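# Transfer top 96-well plate from rack K1 to nest N1

## Task

Take the top 96-well plate off the stack in rack K1 and set it in plate nest N1, lying flat within the nest's locating features and turned so its A1 well (the cut-off corner) is at the nest corner labelled A1. The plate underneath must stay in K1 exactly as it was. The result only counts if it holds without the robot touching it, so release the plate and move the gripper away afterwards.

## Robot and tools

Robot and frame. There are two arms, left_arm and right_arm, each ending in a two-finger gripper. All positions share one scene frame: origin on the table surface midway between the arms, +z up, +x reaching out across the table, and left_arm sitting on the +y side. The arm names do not refer to image sides. Reported hand positions can be slightly wrong, more so when an arm is stretched far. The unused arm may be parked out of the way. A1 on each plate is at its cut-off corner.

Gripper geometry. The fingers extend along the gripper's own +z axis and close along its y axis. end_effector_position is the spot between the pads when they are shut; fingertips stick out about 33 mm past it when closed and about 9 mm when fully open. Closing pushes the tips roughly 24 mm further from the arm, so keep that much clearance above any surface before closing.

The row. Every motion argument uses rows of 20 plain numbers covering both arms, left first: left x, y, z in metres, then left qw, qx, qy, qz (w first), then left gripper position, force_limit, speed; then the same ten for the right arm. Position and quaternion are an absolute pose in the scene frame, not an offset. The three gripper numbers each lie in -1 to 1. position: +1 fully open (140 mm), about -0.8 where pads touch, -1 keeps closing until blocked. force_limit: about 14 N at -1, 60 N at 0, 107 N at +1 (for parts up to 40 mm wide). speed: pad gap changes at about 30 mm/s at -1, 140 at 0, 250 at +1. A 0 is a real command, so to leave a gripper alone repeat its previous three numbers. To hold an arm still, resend its whole pose from the last result before it stopped. To keep a fixed orientation, send your own chosen quaternion every time rather than the drifting reported one.

execute_actions(actions): a list of up to 15 actions; each action is a table of up to 15 rows, one row per control step of 1/30 s, and a short table repeats its final row to fill the 15 steps (0.5 s per action). An empty list just returns state and images. Any target lying over 0.6 m from that gripper's current position along any of the gripper's axes makes that action refused for both arms; a malformed action, or a first action failing this test against the last reported state, rejects the whole call. Each step the commanded pose is clipped to within 70 mm and 16 degrees of the measured pose, so distant targets take several actions, and after an action the arm stops at most at its last clipped pose. Position is favoured over orientation when both cannot be met.

move(target, speed, blocking): target is one 20-number row as above. Each gripper travels a straight line toward its pose, both arms finishing together, over 0.5 to 10 s (cut off at 10 s if longer). speed is the path's top speed in m/s, 0.002 to 0.5, default 0.25; rotation is capped at twice that value in rad/s. No obstacle or arm-to-arm avoidance. Grippers lag and may overshoot speed, especially near full reach. Gripper numbers are applied at the start. Faster contact and aiming further past a contact both press harder. With blocking=false the call returns after 0.5 s while motion continues; until a result shows it ended, other motion calls are refused, so use wait or stop. The extra move: line reports the ending (done, off_target, moving, held, fault) and which limits acted: limits=paced means a pose was clipped; limits=held means a check blocked steps and the arm may then rush. Each gripper's distance from its pose is also given.

wait(seconds): 0 to 10; arms keep their last command; a running move continues and the wait ends early when it finishes. stop(): brakes a running move (needs room, more when fast); fingers keep going. zoom_image(camera, region): camera is cam_high, cam_left_wrist or cam_right_wrist; region is [x0, y0, x1, y1] in that image's pixels, origin top-left, at most 504 by 504. finished_scene(scene): pass the current scene number; it ends the scene permanently and says whether the goal was met.

Reading results. The state line gives each arm's position and quaternion. Hand target lines show where the controller is currently steering. A pose unreachable line means the clearance check altered or blocked that arm's command. object_status: 0 moving, 1 blocked while opening, 2 blocked while closing (a grip), 3 reached the requested position or pads met (thin items may still be held). After closing with -1, look for 2. To squeeze harder while gripping, raise force_limit and change position slightly, e.g. -1 to -0.98. position_measured is in nonlinear counts: 3 fully open, 230 pads together. Joint torque and external torque lines are rough, noisy load estimates including friction and held weight. MOTOR HOT warns of heating; an OVER-TEMPERATURE FAULT brakes that arm until it cools. A TORQUE FAULT, when a joint hits its load limit (waist and shoulder 35, upper arm roll 32, elbow 30, forearm roll and both wrist joints 12 N m), freezes that arm for 10 s and drops the rest of the call.

Cameras: cam_high is a fixed overhead view; the two wrist cameras are fisheye, all 504x504, with calibration supplied.

Avoid: knocking or dropping anything off the table, arms colliding or pressing each other, fast or hard contacts, slamming the plate down, and disturbing the lower plate. Brief tugs on held parts or pushes on loose objects can happen, so grip firmly and check placement before letting go.

Each tool is called as name([rows], argument=value, ...), one row to a line, values as JSON.

## Session

execute_actions(actions=[])

zoom_image(camera="cam_high", region=[0,0,504,504])

Scene clock: 0.00 s.
left_arm: end_effector_position=(+0.4912, +0.3129, +0.4140) position_measured=3 object_status=3 end_effector_quat_wxyz=(+0.008, +0.883, -0.469, -0.004) | right_arm: end_effector_position=(+0.2561, +0.0374, +0.2349) position_measured=3 object_status=3 end_effector_quat_wxyz=(-0.034, +0.976, -0.148, -0.156)
Joint positions: left_arm=[ 0.016 -0.002 -0.005 -1.568 -0.013  1.555 -0.789] | right_arm=[ 0.937 -0.104 -0.028 -2.155  0.306  1.901 -0.611]
Joint velocities: left_arm=[-0.001  0.     0.001  0.001 -0.     0.001 -0.   ] | right_arm=[-0.001 -0.001  0.001 -0.    -0.001  0.    -0.002]
Joint torques (N m, as the joint torque sensors report them, + toward a larger angle): no reading
External joint torques (N m, as the arm's controller estimates them; a push from outside toward a larger angle lowers the number): no reading
Hand target (left_arm): +0.491, +0.313, +0.414; +0.008, +0.883, -0.469, -0.004
Hand target (right_arm): +0.256, +0.037, +0.235; -0.034, +0.976, -0.148, -0.156

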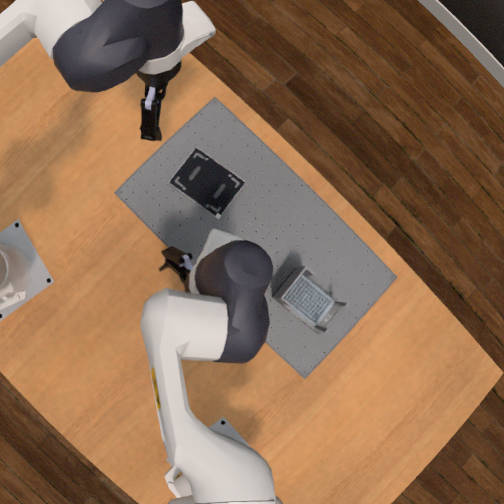

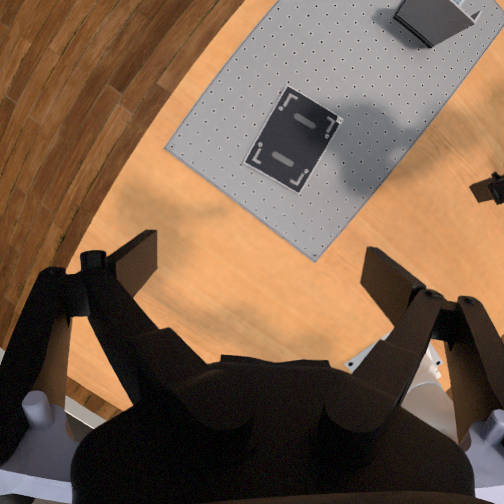

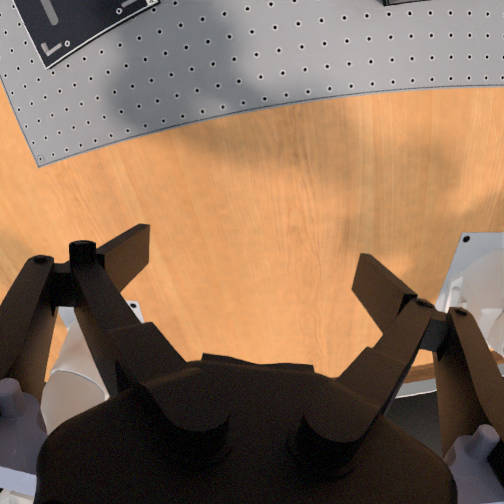

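Region (0, 0, 504, 504) of cam_high's 504x504 image, scaled by 1.000.

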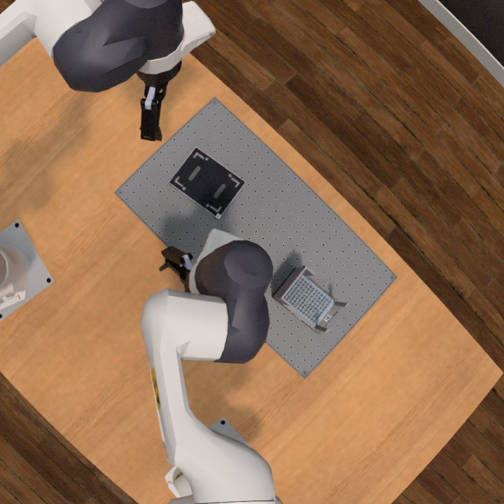

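zoom_image(camera="cam_high", region=[260,250,360,350])

zoom_image(camera="cam_high", region=[160,135,260,235])

Region (260, 250, 360, 350) of cam_high's 504x504 image, scaled by 5.040, with more detail than that image has.

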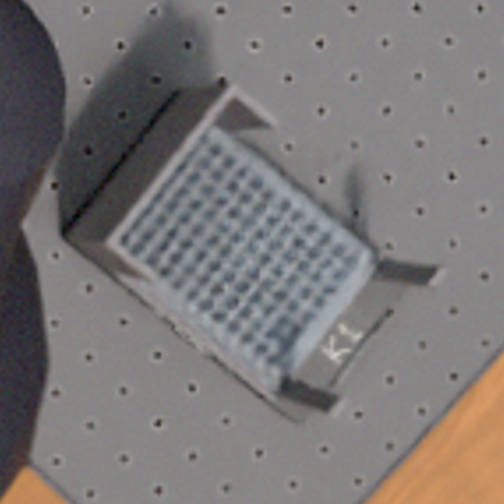

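Region (160, 135, 260, 235) of cam_high's 504x504 image, scaled by 5.040, with more detail than that image has.

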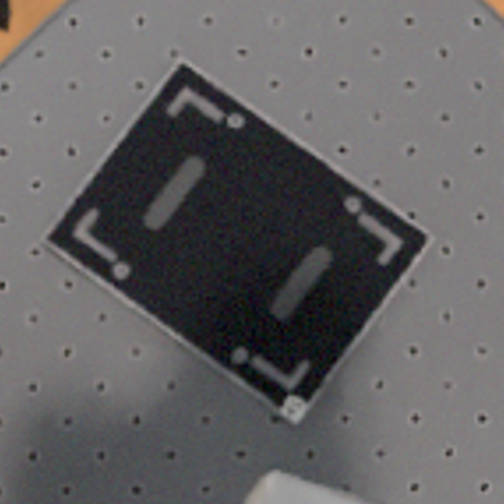

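move(target=[0.3,0.55,0.4,0,0.883,-0.469,0,1,0,0,0.455,-0.11,0.27,0,0.755,-0.656,0,1,0,0], speed=0.4)

zoom_image(camera="cam_right_wrist", region=[150,50,350,250])

Scene clock: 13.57 s.
left_arm: end_effector_position=(+0.3001, +0.5461, +0.4006) position_measured=3 object_status=3 end_effector_quat_wxyz=(-0.001, +0.886, -0.465, +0.004) | right_arm: end_effector_position=(+0.4569, -0.1100, +0.2697) position_measured=3 object_status=3 end_effector_quat_wxyz=(-0.000, +0.760, -0.650, +0.001)
Joint positions: left_arm=[ 0.107 -0.627  0.307 -2.169  0.175  1.573 -0.451] | right_arm=[ 0.648 -0.065 -0.045 -2.015 -0.005  1.952  0.318]
Joint velocities: left_arm=[ 0.    -0.    -0.001  0.     0.     0.     0.006] | right_arm=[-0.001 -0.001  0.001  0.001 -0.001 -0.001  0.032]
Joint torques (N m, as the joint torque sensors report them, + toward a larger angle): left_arm=[ -1.36 -10.02  -5.58  22.11   1.34   2.1    0.5 ] | right_arm=[  0.5  -28.72   1.64  25.18  -0.2    2.29   0.33]
External joint torques (N m, as the arm's controller estimates them; a push from outside toward a larger angle lowers the number): left_arm=[-1.36 -1.77  0.38 -1.21  0.54 -0.44  0.5 ] | right_arm=[ 0.45  1.2   1.56  0.84 -0.93 -0.19  0.33]
Hand target (left_arm): +0.299, +0.547, +0.400; -0.001, +0.884, -0.468, +0.002
Hand target (right_arm): +0.457, -0.110, +0.270; +0.001, +0.756, -0.655, +0.003
Off the commanded pose (left_arm): 0.004 m, 1 deg.
Off the commanded pose (right_arm): 0.002 m, 1 deg.
move: off_target (left_arm)
camera_calibration (this result's frames):
cam_left_wrist: T_world_to_cam=[[-0.779262, -0.626697, -0.00122281, 0.581903], [-0.598982, 0.744224, 0.295553, -0.339599], [-0.184312, 0.231046, -0.955326, 0.50208], [0, 0, 0, 1]] pos_world=[0.342581, 0.501411, 0.580731]
cam_right_wrist: T_world_to_cam=[[-0.960134, -0.279476, -0.00601617, 0.414007], [-0.269187, 0.918557, 0.289468, 0.15476], [-0.0753731, 0.279548, -0.957169, 0.512722], [0, 0, 0, 1]] pos_world=[0.477807, -0.169781, 0.448455]

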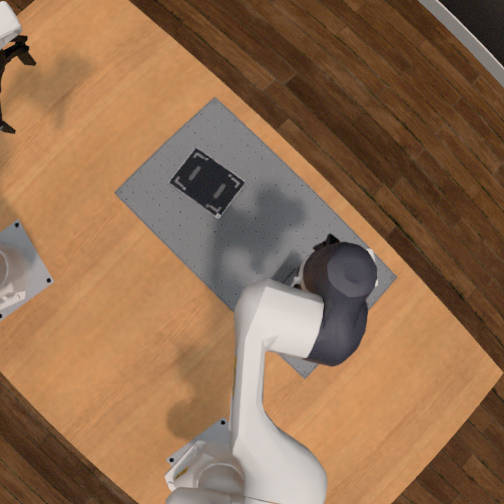

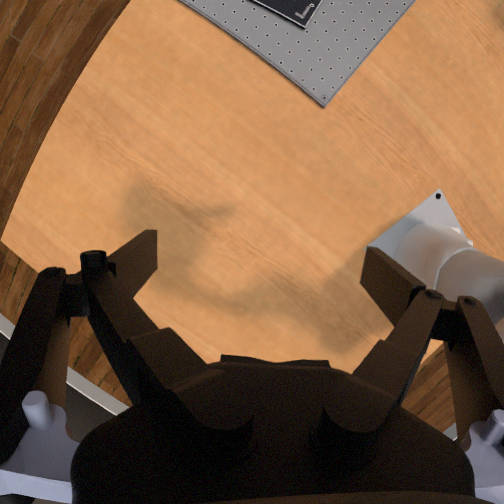

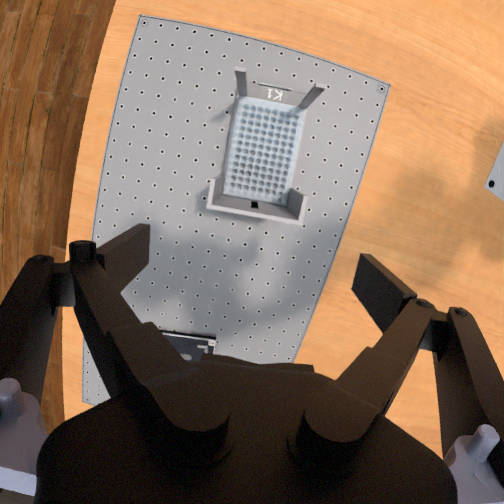

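Region (150, 50, 350, 250) of cam_right_wrist's 504x504 image, scaled by 2.520, with more detail than that image has.

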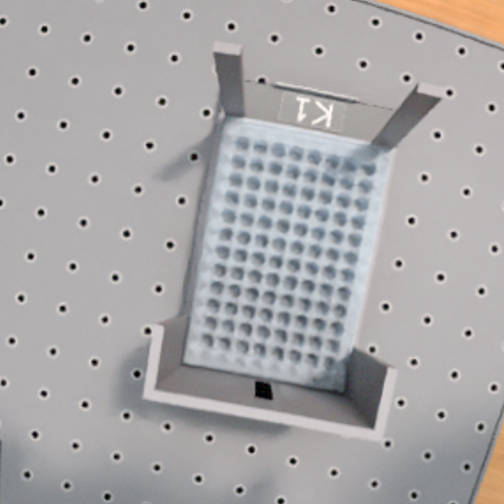

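zoom_image(camera="cam_right_wrist", region=[215,80,325,215])

move(target=[0.3,0.547,0.4,0,0.883,-0.469,0,1,0,0,0.467,-0.178,0.17,0,0.755,-0.656,0,0.7,0,0])

zoom_image(camera="cam_right_wrist", region=[140,110,380,350])

Region (215, 80, 325, 215) of cam_right_wrist's 504x504 image, scaled by 3.733, with more detail than that image has; it fills the left 411 columns of this view, and the rest is white.

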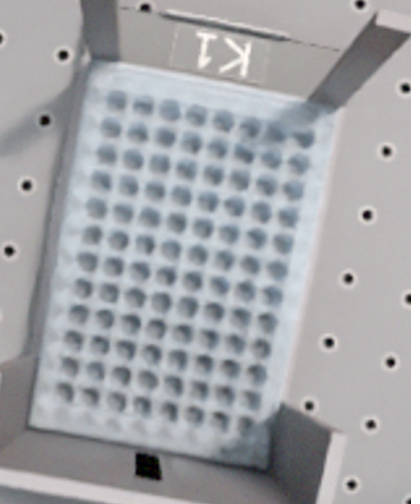

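Scene clock: 25.47 s.
left_arm: end_effector_position=(+0.3004, +0.5464, +0.4001) position_measured=3 object_status=3 end_effector_quat_wxyz=(-0.000, +0.885, -0.466, +0.002) | right_arm: end_effector_position=(+0.4681, -0.1777, +0.1699) position_measured=41 object_status=3 end_effector_quat_wxyz=(+0.002, +0.750, -0.661, +0.002)
Joint positions: left_arm=[ 0.107 -0.621  0.307 -2.166  0.175  1.57  -0.446] | right_arm=[ 0.592 -0.021 -0.115 -2.229 -0.008  2.206  0.226]
Joint velocities: left_arm=[ 0.001  0.     0.001  0.001  0.001  0.001 -0.001] | right_arm=[ 0.    -0.     0.    -0.    -0.     0.013 -0.026]
Joint torques (N m, as the joint torque sensors report them, + toward a larger angle): left_arm=[-1.   -8.17 -5.85 23.59  1.26  2.1   0.43] | right_arm=[ -0.6  -29.59  -0.14  22.23   0.86   3.08  -0.35]
External joint torques (N m, as the arm's controller estimates them; a push from outside toward a larger angle lowers the number): left_arm=[-1.06  0.26 -0.03  0.29  0.44 -0.43  0.43] | right_arm=[-0.62  0.31 -0.22 -0.71  0.23  0.61 -0.35]
Hand target (left_arm): +0.300, +0.547, +0.400; -0.000, +0.883, -0.469, +0.000
Hand target (right_arm): +0.469, -0.179, +0.170; +0.000, +0.754, -0.657, +0.002
Off the commanded pose (left_arm): 0.001 m, 0 deg.
Off the commanded pose (right_arm): 0.001 m, 1 deg.
move: done
camera_calibration (this result's frames):
cam_left_wrist: T_world_to_cam=[[-0.781583, -0.623798, 0.00202359, 0.580153], [-0.594802, 0.746223, 0.298935, -0.343175], [-0.187985, 0.232439, -0.954271, 0.501609], [0, 0, 0, 1]] pos_world=[0.343612, 0.50139, 0.580084]
cam_right_wrist: T_world_to_cam=[[-0.968305, -0.249754, -0.00272728, 0.41383], [-0.240018, 0.927425, 0.286835, 0.237211], [-0.0691089, 0.278399, -0.957976, 0.433972], [0, 0, 0, 1]] pos_world=[0.487639, -0.237456, 0.348823]

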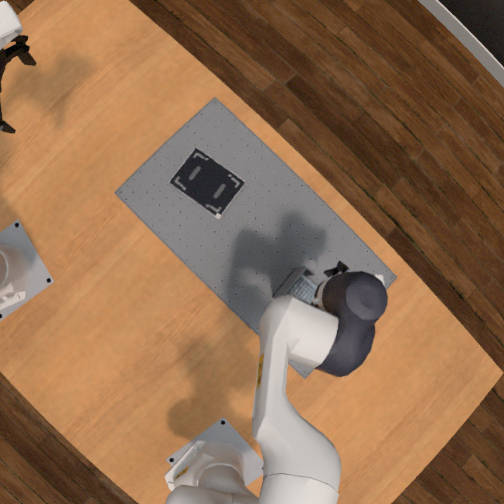

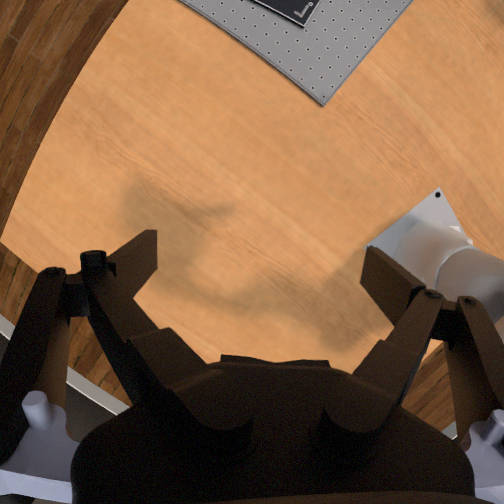

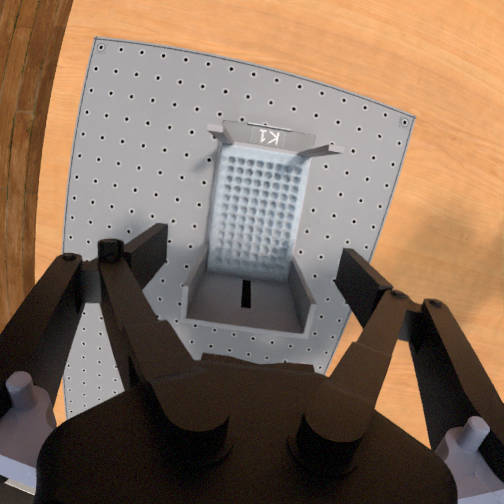

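Region (140, 110, 380, 350) of cam_right_wrist's 504x504 image, scaled by 2.100, with more detail than that image has.

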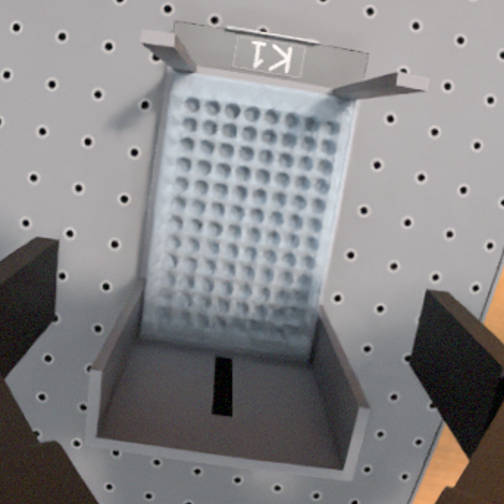

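move(target=[0.3,0.547,0.4,0,0.883,-0.469,0,1,0,0,0.468,-0.188,0.10,0,0.755,-0.656,0,0.6,0,0], speed=0.12)

zoom_image(camera="cam_right_wrist", region=[140,110,380,350])

Scene clock: 33.33 s.
left_arm: end_effector_position=(+0.3004, +0.5464, +0.4002) position_measured=3 object_status=3 end_effector_quat_wxyz=(-0.000, +0.885, -0.466, +0.002) | right_arm: end_effector_position=(+0.4677, -0.1871, +0.0999) position_measured=53 object_status=3 end_effector_quat_wxyz=(+0.002, +0.753, -0.658, +0.001)
Joint positions: left_arm=[ 0.107 -0.621  0.307 -2.165  0.175  1.57  -0.446] | right_arm=[ 0.582  0.079 -0.123 -2.308  0.008  2.384  0.189]
Joint velocities: left_arm=[ 0.    -0.     0.     0.001  0.    -0.     0.001] | right_arm=[ 0.     0.001  0.001  0.     0.002  0.01  -0.01 ]
Joint torques (N m, as the joint torque sensors report them, + toward a larger angle): left_arm=[-1.23 -8.21 -5.73 23.26  1.24  2.13  0.39] | right_arm=[ -1.16 -30.98  -0.37  20.61   1.37   3.04  -0.31]
External joint torques (N m, as the arm's controller estimates them; a push from outside toward a larger angle lowers the number): left_arm=[-1.18  0.2   0.25 -0.05  0.43 -0.4   0.39] | right_arm=[-1.18  0.48 -0.17 -0.59  0.83  0.57 -0.31]
Hand target (left_arm): +0.300, +0.547, +0.400; -0.000, +0.883, -0.469, +0.000
Hand target (right_arm): +0.469, -0.188, +0.100; +0.000, +0.754, -0.656, +0.001
Off the commanded pose (left_arm): 0.001 m, 0 deg.
Off the commanded pose (right_arm): 0.001 m, 0 deg.
move: done
camera_calibration (this result's frames):
cam_left_wrist: T_world_to_cam=[[-0.781764, -0.623571, 0.00204815, 0.580092], [-0.59457, 0.746387, 0.298986, -0.343378], [-0.187968, 0.232519, -0.954255, 0.501611], [0, 0, 0, 1]] pos_world=[0.34362, 0.501388, 0.580142]
cam_right_wrist: T_world_to_cam=[[-0.96603, -0.258424, -0.00178122, 0.408066], [-0.24805, 0.925272, 0.286953, 0.269271], [-0.0725075, 0.277647, -0.957943, 0.370916], [0, 0, 0, 1]] pos_world=[0.48789, -0.246678, 0.278775]

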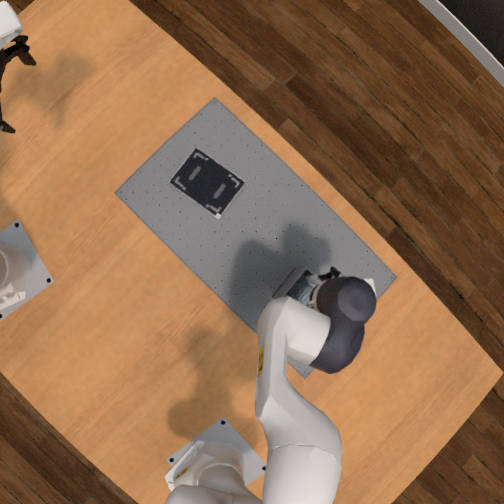

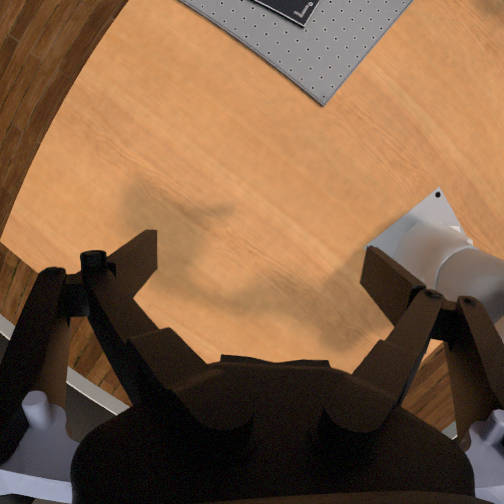

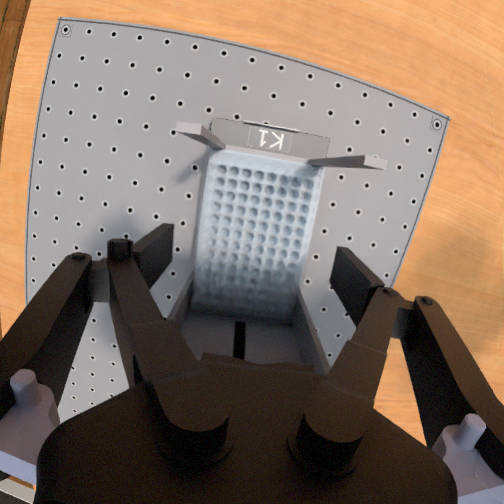

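Region (140, 110, 380, 350) of cam_right_wrist's 504x504 image, scaled by 2.100, with more detail than that image has.

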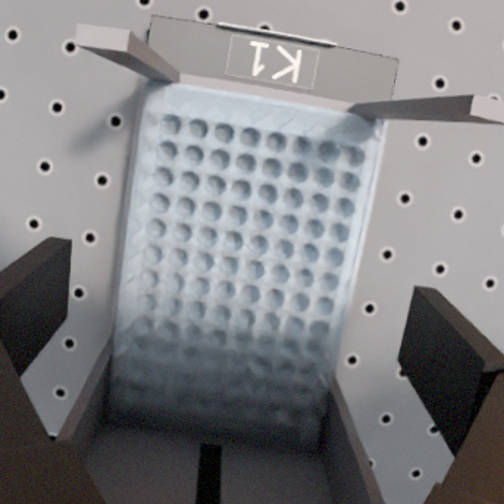

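move(target=[0.3,0.547,0.4,0,0.883,-0.469,0,1,0,0,0.469,-0.190,0.080,0,0.755,-0.656,0,0.42,-0.5,-0.5], speed=0.06)

zoom_image(camera="cam_right_wrist", region=[140,110,380,350])

Scene clock: 40.27 s.
left_arm: end_effector_position=(+0.3004, +0.5464, +0.4002) position_measured=3 object_status=3 end_effector_quat_wxyz=(-0.000, +0.885, -0.466, +0.002) | right_arm: end_effector_position=(+0.4684, -0.1889, +0.0805) position_measured=76 object_status=3 end_effector_quat_wxyz=(+0.001, +0.754, -0.657, +0.001)
Joint positions: left_arm=[ 0.107 -0.621  0.307 -2.165  0.175  1.57  -0.446] | right_arm=[ 0.578  0.115 -0.123 -2.32   0.017  2.433  0.177]
Joint velocities: left_arm=[ 0.     0.001  0.001 -0.001  0.001  0.002  0.001] | right_arm=[ 0.     0.    -0.001 -0.001  0.002  0.011 -0.006]
Joint torques (N m, as the joint torque sensors report them, + toward a larger angle): left_arm=[-0.98 -8.52 -5.88 23.15  1.24  2.14  0.4 ] | right_arm=[ -1.14 -31.52  -0.17  19.8    1.36   3.11  -0.3 ]
External joint torques (N m, as the arm's controller estimates them; a push from outside toward a larger angle lowers the number): left_arm=[-0.95 -0.26  0.01 -0.03  0.43 -0.38  0.4 ] | right_arm=[-1.1   0.75  0.18 -0.9   0.85  0.63 -0.3 ]
Hand target (left_arm): +0.300, +0.547, +0.400; -0.000, +0.883, -0.469, +0.000
Hand target (right_arm): +0.469, -0.190, +0.080; +0.000, +0.755, -0.656, +0.000
Off the commanded pose (left_arm): 0.001 m, 0 deg.
Off the commanded pose (right_arm): 0.001 m, 0 deg.
move: done
camera_calibration (this result's frames):
cam_left_wrist: T_world_to_cam=[[-0.781787, -0.623543, 0.00205078, 0.580093], [-0.594539, 0.746406, 0.299002, -0.343407], [-0.187971, 0.232537, -0.95425, 0.501618], [0, 0, 0, 1]] pos_world=[0.34363, 0.501389, 0.580159]
cam_right_wrist: T_world_to_cam=[[-0.965618, -0.259956, -0.00222076, 0.407868], [-0.249543, 0.924476, 0.288223, 0.27707], [-0.0728722, 0.278867, -0.957561, 0.353239], [0, 0, 0, 1]] pos_world=[0.488727, -0.248623, 0.259296]

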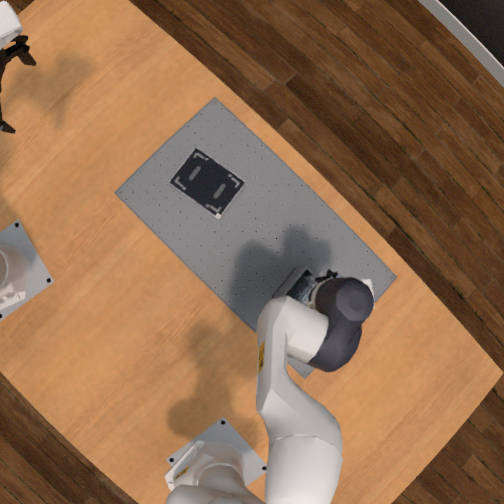

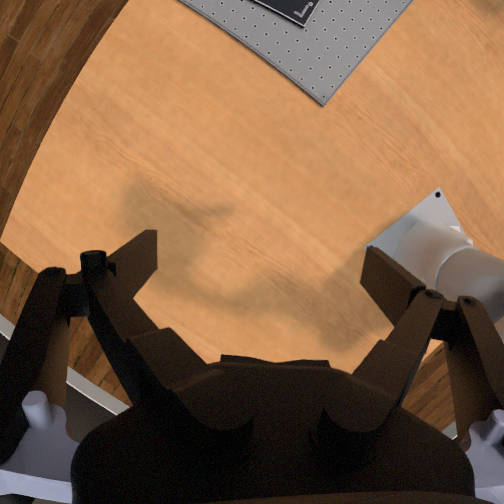

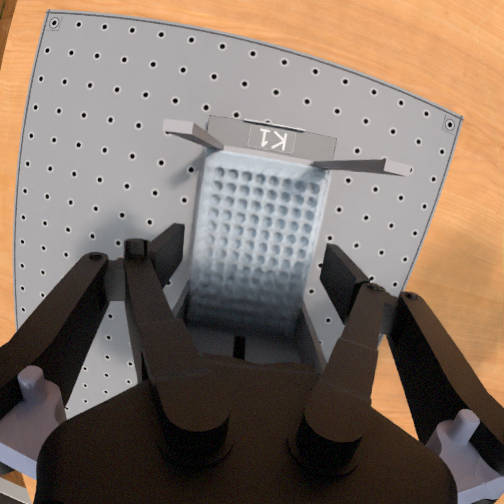

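Region (140, 110, 380, 350) of cam_right_wrist's 504x504 image, scaled by 2.100, with more detail than that image has.

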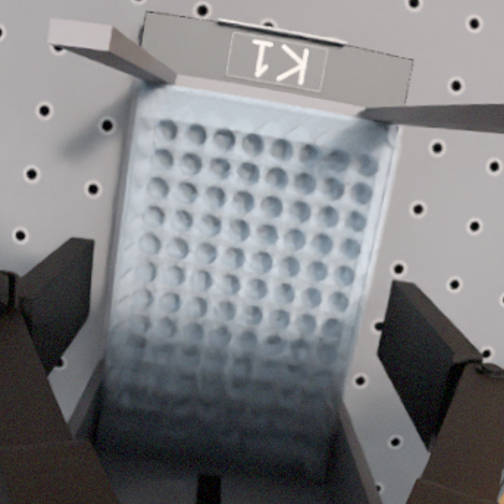

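move(target=[0.3,0.547,0.4,0,0.883,-0.469,0,1,0,0,0.469,-0.190,0.078,0,0.755,-0.656,0,-1,-0.2,-1], speed=0.06)

move(target=[0.3,0.547,0.4,0,0.883,-0.469,0,1,0,0,0.469,-0.190,0.115,0,0.755,-0.656,0,-1,-0.2,-1], speed=0.04)

Scene clock: 45.97 s.
left_arm: end_effector_position=(+0.3004, +0.5464, +0.4002) position_measured=3 object_status=3 end_effector_quat_wxyz=(-0.000, +0.885, -0.466, +0.002) | right_arm: end_effector_position=(+0.4692, -0.1887, +0.0803) position_measured=108 object_status=2 end_effector_quat_wxyz=(+0.000, +0.754, -0.657, +0.001)
Joint positions: left_arm=[ 0.107 -0.621  0.307 -2.165  0.175  1.57  -0.446] | right_arm=[ 0.578  0.116 -0.123 -2.321  0.019  2.437  0.174]
Joint velocities: left_arm=[ 0.001  0.001  0.     0.001 -0.    -0.     0.001] | right_arm=[-0.002  0.001 -0.    -0.001  0.001 -0.    -0.001]
Joint torques (N m, as the joint torque sensors report them, + toward a larger angle): left_arm=[-1.37 -8.38 -6.   23.52  1.25  2.15  0.37] | right_arm=[ -0.94 -30.15   0.1   18.95   1.47   3.41  -0.32]
External joint torques (N m, as the arm's controller estimates them; a push from outside toward a larger angle lowers the number): left_arm=[-1.4  -0.08 -0.17  0.28  0.43 -0.38  0.37] | right_arm=[-0.92  2.08  0.45 -1.72  0.95  0.92 -0.32]
Hand target (left_arm): +0.300, +0.547, +0.400; -0.000, +0.883, -0.469, +0.000
Hand target (right_arm): +0.469, -0.190, +0.078; +0.000, +0.755, -0.656, +0.000
Off the commanded pose (left_arm): 0.001 m, 0 deg.
Off the commanded pose (right_arm): 0.003 m, 0 deg.
move: done
camera_calibration (this result's frames):
cam_left_wrist: T_world_to_cam=[[-0.781795, -0.623532, 0.00205121, 0.580096], [-0.594527, 0.746411, 0.299012, -0.343419], [-0.187974, 0.232546, -0.954247, 0.501625], [0, 0, 0, 1]] pos_world=[0.343637, 0.501389, 0.580171]
cam_right_wrist: T_world_to_cam=[[-0.965307, -0.26107, -0.00493551, 0.408503], [-0.251298, 0.92371, 0.289153, 0.277737], [-0.0709302, 0.280362, -0.95727, 0.352349], [0, 0, 0, 1]] pos_world=[0.489118, -0.248686, 0.259001]

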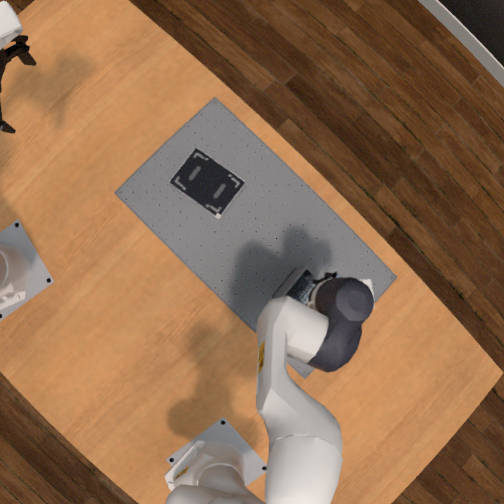

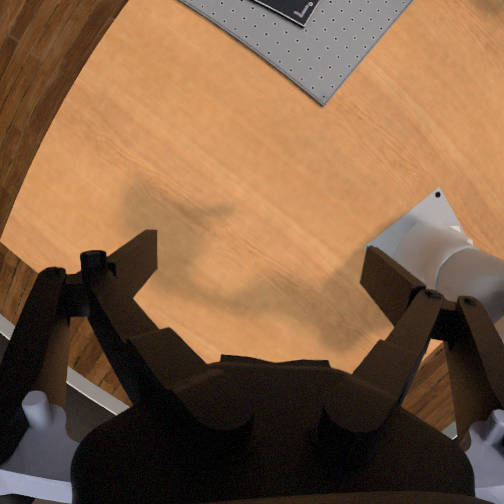

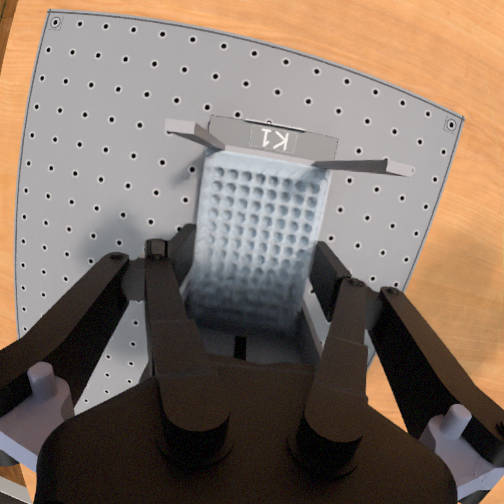

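Scene clock: 47.13 s.
left_arm: end_effector_position=(+0.3005, +0.5464, +0.4002) position_measured=3 object_status=3 end_effector_quat_wxyz=(-0.000, +0.885, -0.466, +0.002) | right_arm: end_effector_position=(+0.4683, -0.1886, +0.1140) position_measured=108 object_status=2 end_effector_quat_wxyz=(-0.001, +0.755, -0.656, -0.001)
Joint positions: left_arm=[ 0.107 -0.621  0.307 -2.165  0.175  1.57  -0.446] | right_arm=[ 0.578  0.052 -0.125 -2.301  0.013  2.353  0.174]
Joint velocities: left_arm=[ 0.    -0.001  0.001  0.001 -0.    -0.001 -0.001] | right_arm=[-0.    -0.002  0.     0.    -0.    -0.014  0.001]
Joint torques (N m, as the joint torque sensors report them, + toward a larger angle): left_arm=[-1.22 -8.44 -5.74 23.42  1.26  2.13  0.38] | right_arm=[  0.37 -32.19  -0.13  22.85  -0.3    2.32   0.04]
External joint torques (N m, as the arm's controller estimates them; a push from outside toward a larger angle lowers the number): left_arm=[-1.29  0.07  0.08  0.05  0.44 -0.41  0.38] | right_arm=[ 0.36 -1.16  0.02  1.25 -0.86 -0.17  0.04]
Hand target (left_arm): +0.300, +0.547, +0.400; -0.000, +0.883, -0.469, +0.000
Hand target (right_arm): +0.469, -0.190, +0.115; -0.000, +0.755, -0.656, -0.000
Off the commanded pose (left_arm): 0.001 m, 0 deg.
Off the commanded pose (right_arm): 0.002 m, 0 deg.
move: done
camera_calibration (this result's frames):
cam_left_wrist: T_world_to_cam=[[-0.781795, -0.623532, 0.00205081, 0.580097], [-0.594527, 0.746411, 0.299012, -0.343419], [-0.187974, 0.232547, -0.954247, 0.501626], [0, 0, 0, 1]] pos_world=[0.343638, 0.501389, 0.580172]
cam_right_wrist: T_world_to_cam=[[-0.964619, -0.263606, -0.0046649, 0.406972], [-0.25331, 0.921744, 0.293635, 0.267787], [-0.0731042, 0.284428, -0.955906, 0.386179], [0, 0, 0, 1]] pos_world=[0.488637, -0.249391, 0.292417]

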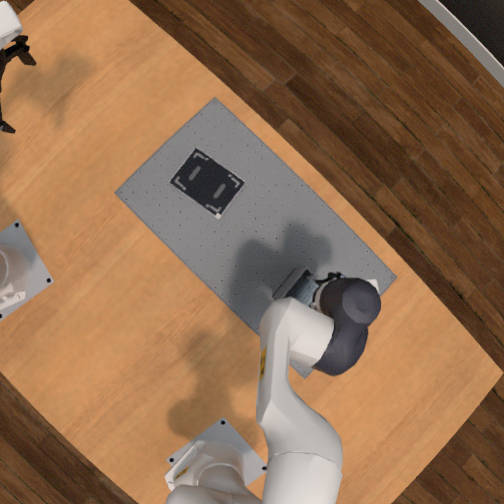

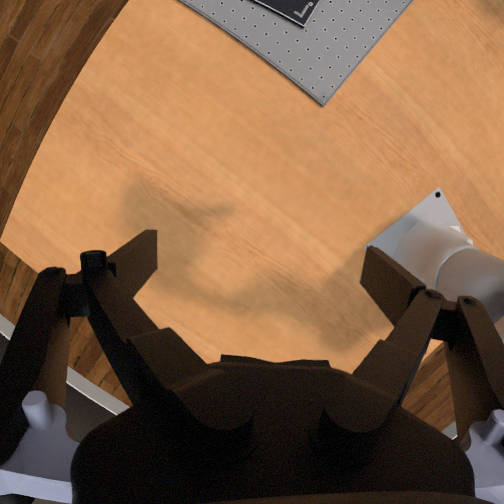

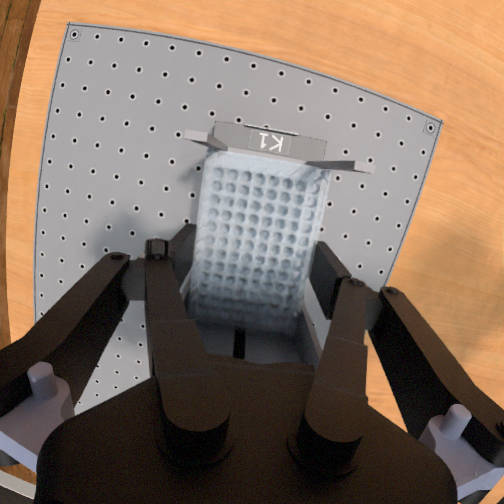

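move(target=[0.2,0.62,0.4,0,0.883,-0.469,0,1,0,0,0.469,-0.190,0.20,0,0.755,-0.656,0,-1,-0.2,-1], speed=0.08)

move(target=[0.2,0.62,0.4,0,0.883,-0.469,0,1,0,0,0.49,0.03,0.2,0,0.76,-0.65,0,-1,-0.2,-1])

move(target=[0.2,0.62,0.4,0,0.883,-0.469,0,1,0,0,0.508,0.215,0.11,0,0.763,-0.646,0,-1,-0.2,-1])

zoom_image(camera="cam_right_wrist", region=[140,110,380,350])

Scene clock: 53.20 s.
left_arm: end_effector_position=(+0.2012, +0.6182, +0.4011) position_measured=3 object_status=3 end_effector_quat_wxyz=(-0.001, +0.886, -0.464, +0.003) | right_arm: end_effector_position=(+0.4683, -0.1892, +0.1997) position_measured=108 object_status=2 end_effector_quat_wxyz=(-0.002, +0.757, -0.653, -0.002)
Joint positions: left_arm=[ 0.156 -0.86   0.427 -2.26   0.32   1.458 -0.328] | right_arm=[ 0.578 -0.07  -0.125 -2.205 -0.005  2.137  0.179]
Joint velocities: left_arm=[-0.005  0.001  0.003 -0.001  0.008 -0.008  0.019] | right_arm=[-0.001  0.002  0.001  0.001 -0.    -0.01   0.001]
Joint torques (N m, as the joint torque sensors report them, + toward a larger angle): left_arm=[-1.06 -1.55 -9.16 19.84  1.43  2.04  0.27] | right_arm=[  0.34 -29.07   1.41  24.49  -0.25   2.31   0.4 ]
External joint torques (N m, as the arm's controller estimates them; a push from outside toward a larger angle lowers the number): left_arm=[-1.05 -2.48  0.82 -1.64  0.63 -0.48  0.27] | right_arm=[ 0.35 -0.29  1.21  0.94 -0.93 -0.19  0.4 ]
Hand target (left_arm): +0.199, +0.619, +0.400; -0.000, +0.883, -0.469, +0.001
Hand target (right_arm): +0.468, -0.190, +0.201; -0.000, +0.755, -0.655, -0.001
Off the commanded pose (left_arm): 0.002 m, 1 deg.
Off the commanded pose (right_arm): 0.001 m, 0 deg.
move: done
camera_calibration (this result's frames):
cam_left_wrist: T_world_to_cam=[[-0.778295, -0.627898, -0.00127438, 0.550548], [-0.5997, 0.742738, 0.297827, -0.452502], [-0.186059, 0.232562, -0.954619, 0.466872], [0, 0, 0, 1]] pos_world=[0.243989, 0.573201, 0.581154]
cam_right_wrist: T_world_to_cam=[[-0.962879, -0.269887, -0.00503523, 0.405323], [-0.259262, 0.919455, 0.29561, 0.245139], [-0.0751517, 0.285942, -0.955295, 0.469444], [0, 0, 0, 1]] pos_world=[0.489111, -0.250237, 0.378033]

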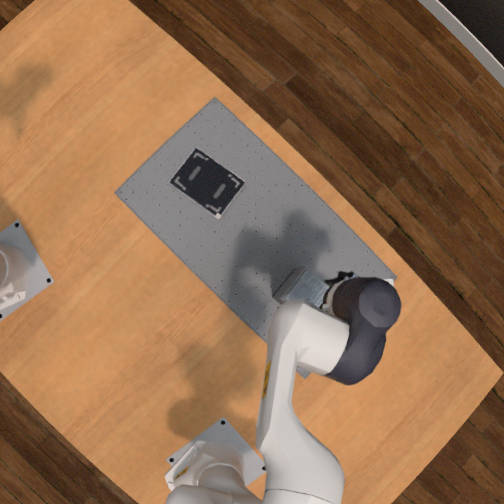

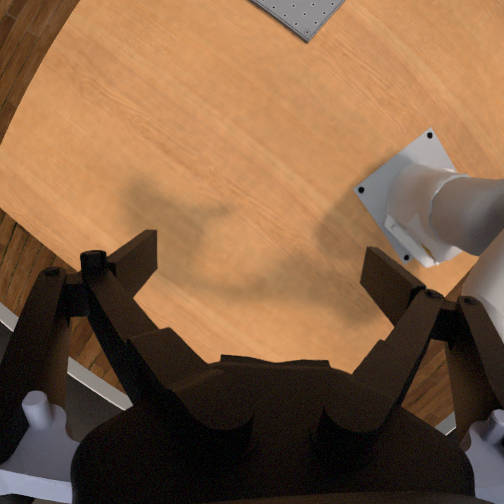

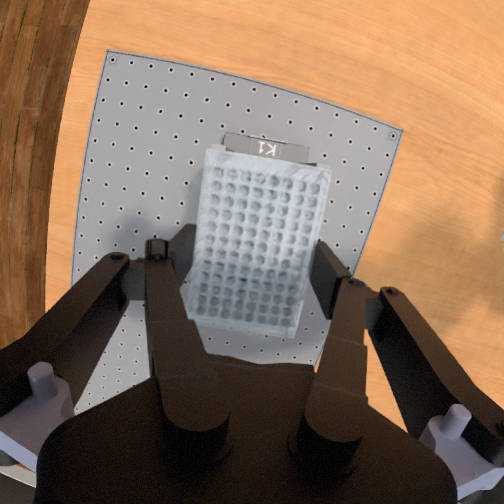

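Scene clock: 54.87 s.
left_arm: end_effector_position=(+0.2006, +0.6191, +0.4003) position_measured=3 object_status=3 end_effector_quat_wxyz=(-0.001, +0.885, -0.466, +0.002) | right_arm: end_effector_position=(+0.4867, +0.0317, +0.1995) position_measured=108 object_status=2 end_effector_quat_wxyz=(-0.001, +0.765, -0.644, -0.004)
Joint positions: left_arm=[ 0.154 -0.859  0.43  -2.26   0.322  1.457 -0.322] | right_arm=[ 0.775  0.29  -0.001 -1.735  0.01   2.024  0.469]
Joint velocities: left_arm=[ 0.     0.001  0.001 -0.     0.001 -0.    -0.001] | right_arm=[ 0.     0.001  0.002  0.002 -0.    -0.007  0.031]
Joint torques (N m, as the joint torque sensors report them, + toward a larger angle): left_arm=[-1.2   1.18 -9.62 21.87  1.37  2.1   0.49] | right_arm=[  1.59 -40.79  -0.35  25.22   0.15   2.27   0.39]
External joint torques (N m, as the arm's controller estimates them; a push from outside toward a larger angle lowers the number): left_arm=[-1.22  0.38  0.36  0.31  0.57 -0.42  0.5 ] | right_arm=[ 1.56  0.56 -0.62  1.17 -0.56 -0.2   0.4 ]
Hand target (left_arm): +0.200, +0.620, +0.400; -0.000, +0.883, -0.469, +0.000
Hand target (right_arm): +0.486, +0.032, +0.200; +0.000, +0.760, -0.649, -0.003
Off the commanded pose (left_arm): 0.001 m, 0 deg.
Off the commanded pose (right_arm): 0.004 m, 1 deg.
move: off_target (right_arm)
camera_calibration (this result's frames):
cam_left_wrist: T_world_to_cam=[[-0.78188, -0.623428, 0.00124717, 0.547677], [-0.594583, 0.746302, 0.299175, -0.457038], [-0.187445, 0.233177, -0.954198, 0.465477], [0, 0, 0, 1]] pos_world=[0.243722, 0.573987, 0.580208]
cam_right_wrist: T_world_to_cam=[[-0.955825, -0.293934, -0.000644895, 0.479061], [-0.280724, 0.912213, 0.298432, 0.0569429], [-0.0871313, 0.28543, -0.954431, 0.413089], [0, 0, 0, 1]] pos_world=[0.509877, -0.0290399, 0.377581]

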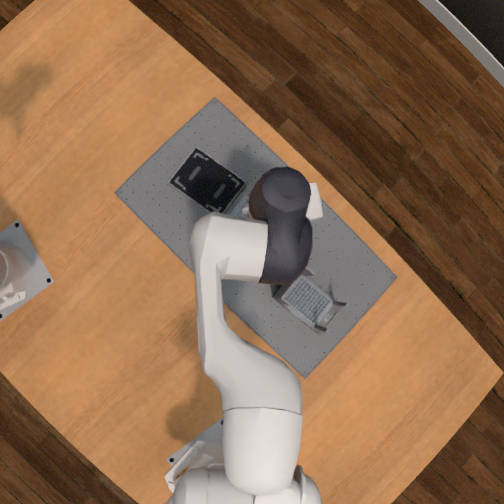

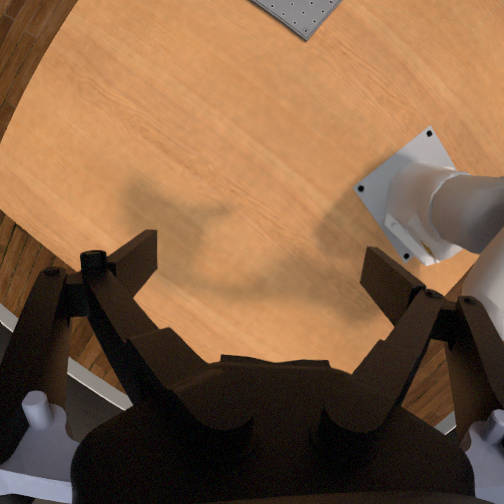

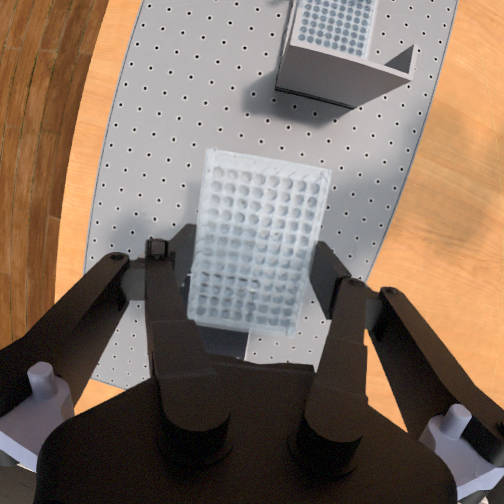

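Scene clock: 56.53 s.
left_arm: end_effector_position=(+0.2006, +0.6191, +0.4003) position_measured=3 object_status=3 end_effector_quat_wxyz=(-0.001, +0.884, -0.467, +0.002) | right_arm: end_effector_position=(+0.5057, +0.2152, +0.1094) position_measured=108 object_status=2 end_effector_quat_wxyz=(-0.001, +0.768, -0.641, -0.001)
Joint positions: left_arm=[ 0.154 -0.859  0.43  -2.259  0.322  1.457 -0.321] | right_arm=[ 0.95   0.888  0.003 -0.997 -0.     1.887  0.642]
Joint velocities: left_arm=[ 0.001 -0.    -0.     0.001  0.    -0.     0.   ] | right_arm=[ 0.     0.004  0.001  0.004 -0.    -0.014  0.015]
Joint torques (N m, as the joint torque sensors report them, + toward a larger angle): left_arm=[-1.38  1.12 -9.38 21.97  1.34  2.11  0.38] | right_arm=[  0.67 -55.54   0.42  26.     1.43   2.32   0.43]
External joint torques (N m, as the arm's controller estimates them; a push from outside toward a larger angle lowers the number): left_arm=[-1.41  0.4   0.63  0.38  0.54 -0.41  0.38] | right_arm=[ 0.52  0.25 -0.42  1.74  0.67 -0.13  0.43]
Hand target (left_arm): +0.200, +0.620, +0.400; -0.000, +0.883, -0.469, +0.000
Hand target (right_arm): +0.505, +0.215, +0.110; +0.001, +0.764, -0.646, -0.002
Off the commanded pose (left_arm): 0.001 m, 0 deg.
Off the commanded pose (right_arm): 0.002 m, 1 deg.
move: done
camera_calibration (this result's frames):
cam_left_wrist: T_world_to_cam=[[-0.782117, -0.623131, 0.00130493, 0.547529], [-0.594276, 0.746527, 0.299222, -0.457267], [-0.187428, 0.233251, -0.954183, 0.465421], [0, 0, 0, 1]] pos_world=[0.243721, 0.573984, 0.580206]
cam_right_wrist: T_world_to_cam=[[-0.953405, -0.301669, -0.00384019, 0.551889], [-0.28951, 0.911246, 0.292942, -0.0729803], [-0.0848722, 0.280404, -0.956123, 0.276513], [0, 0, 0, 1]] pos_world=[0.528513, 0.155455, 0.287879]

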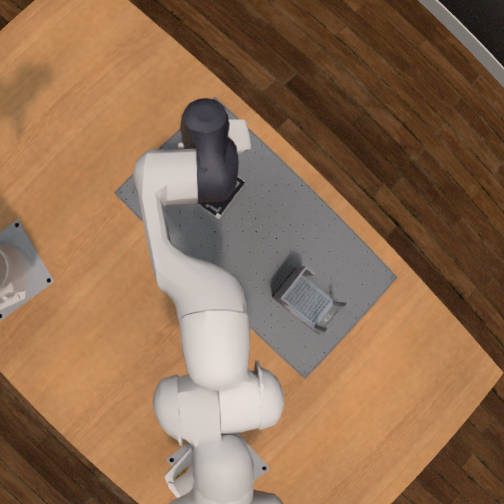

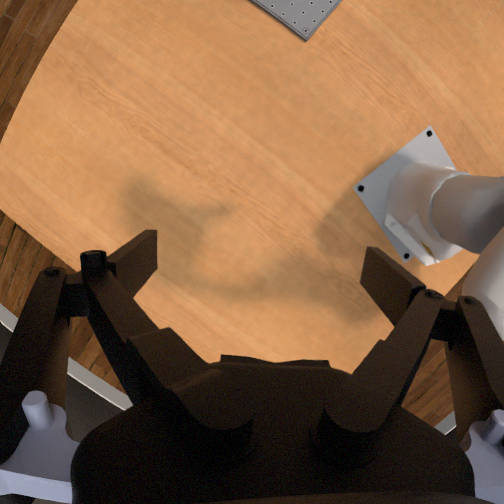

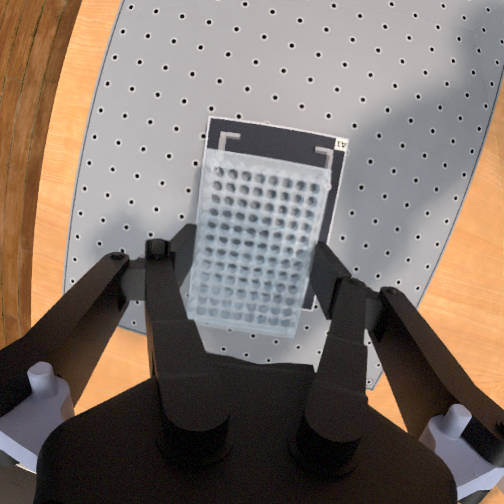

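Region (140, 110, 380, 350) of cam_right_wrist's 504x504 image, scaled by 2.100, with more detail than that image has.

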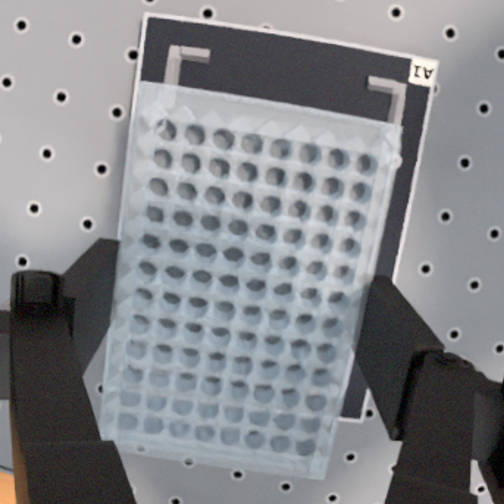

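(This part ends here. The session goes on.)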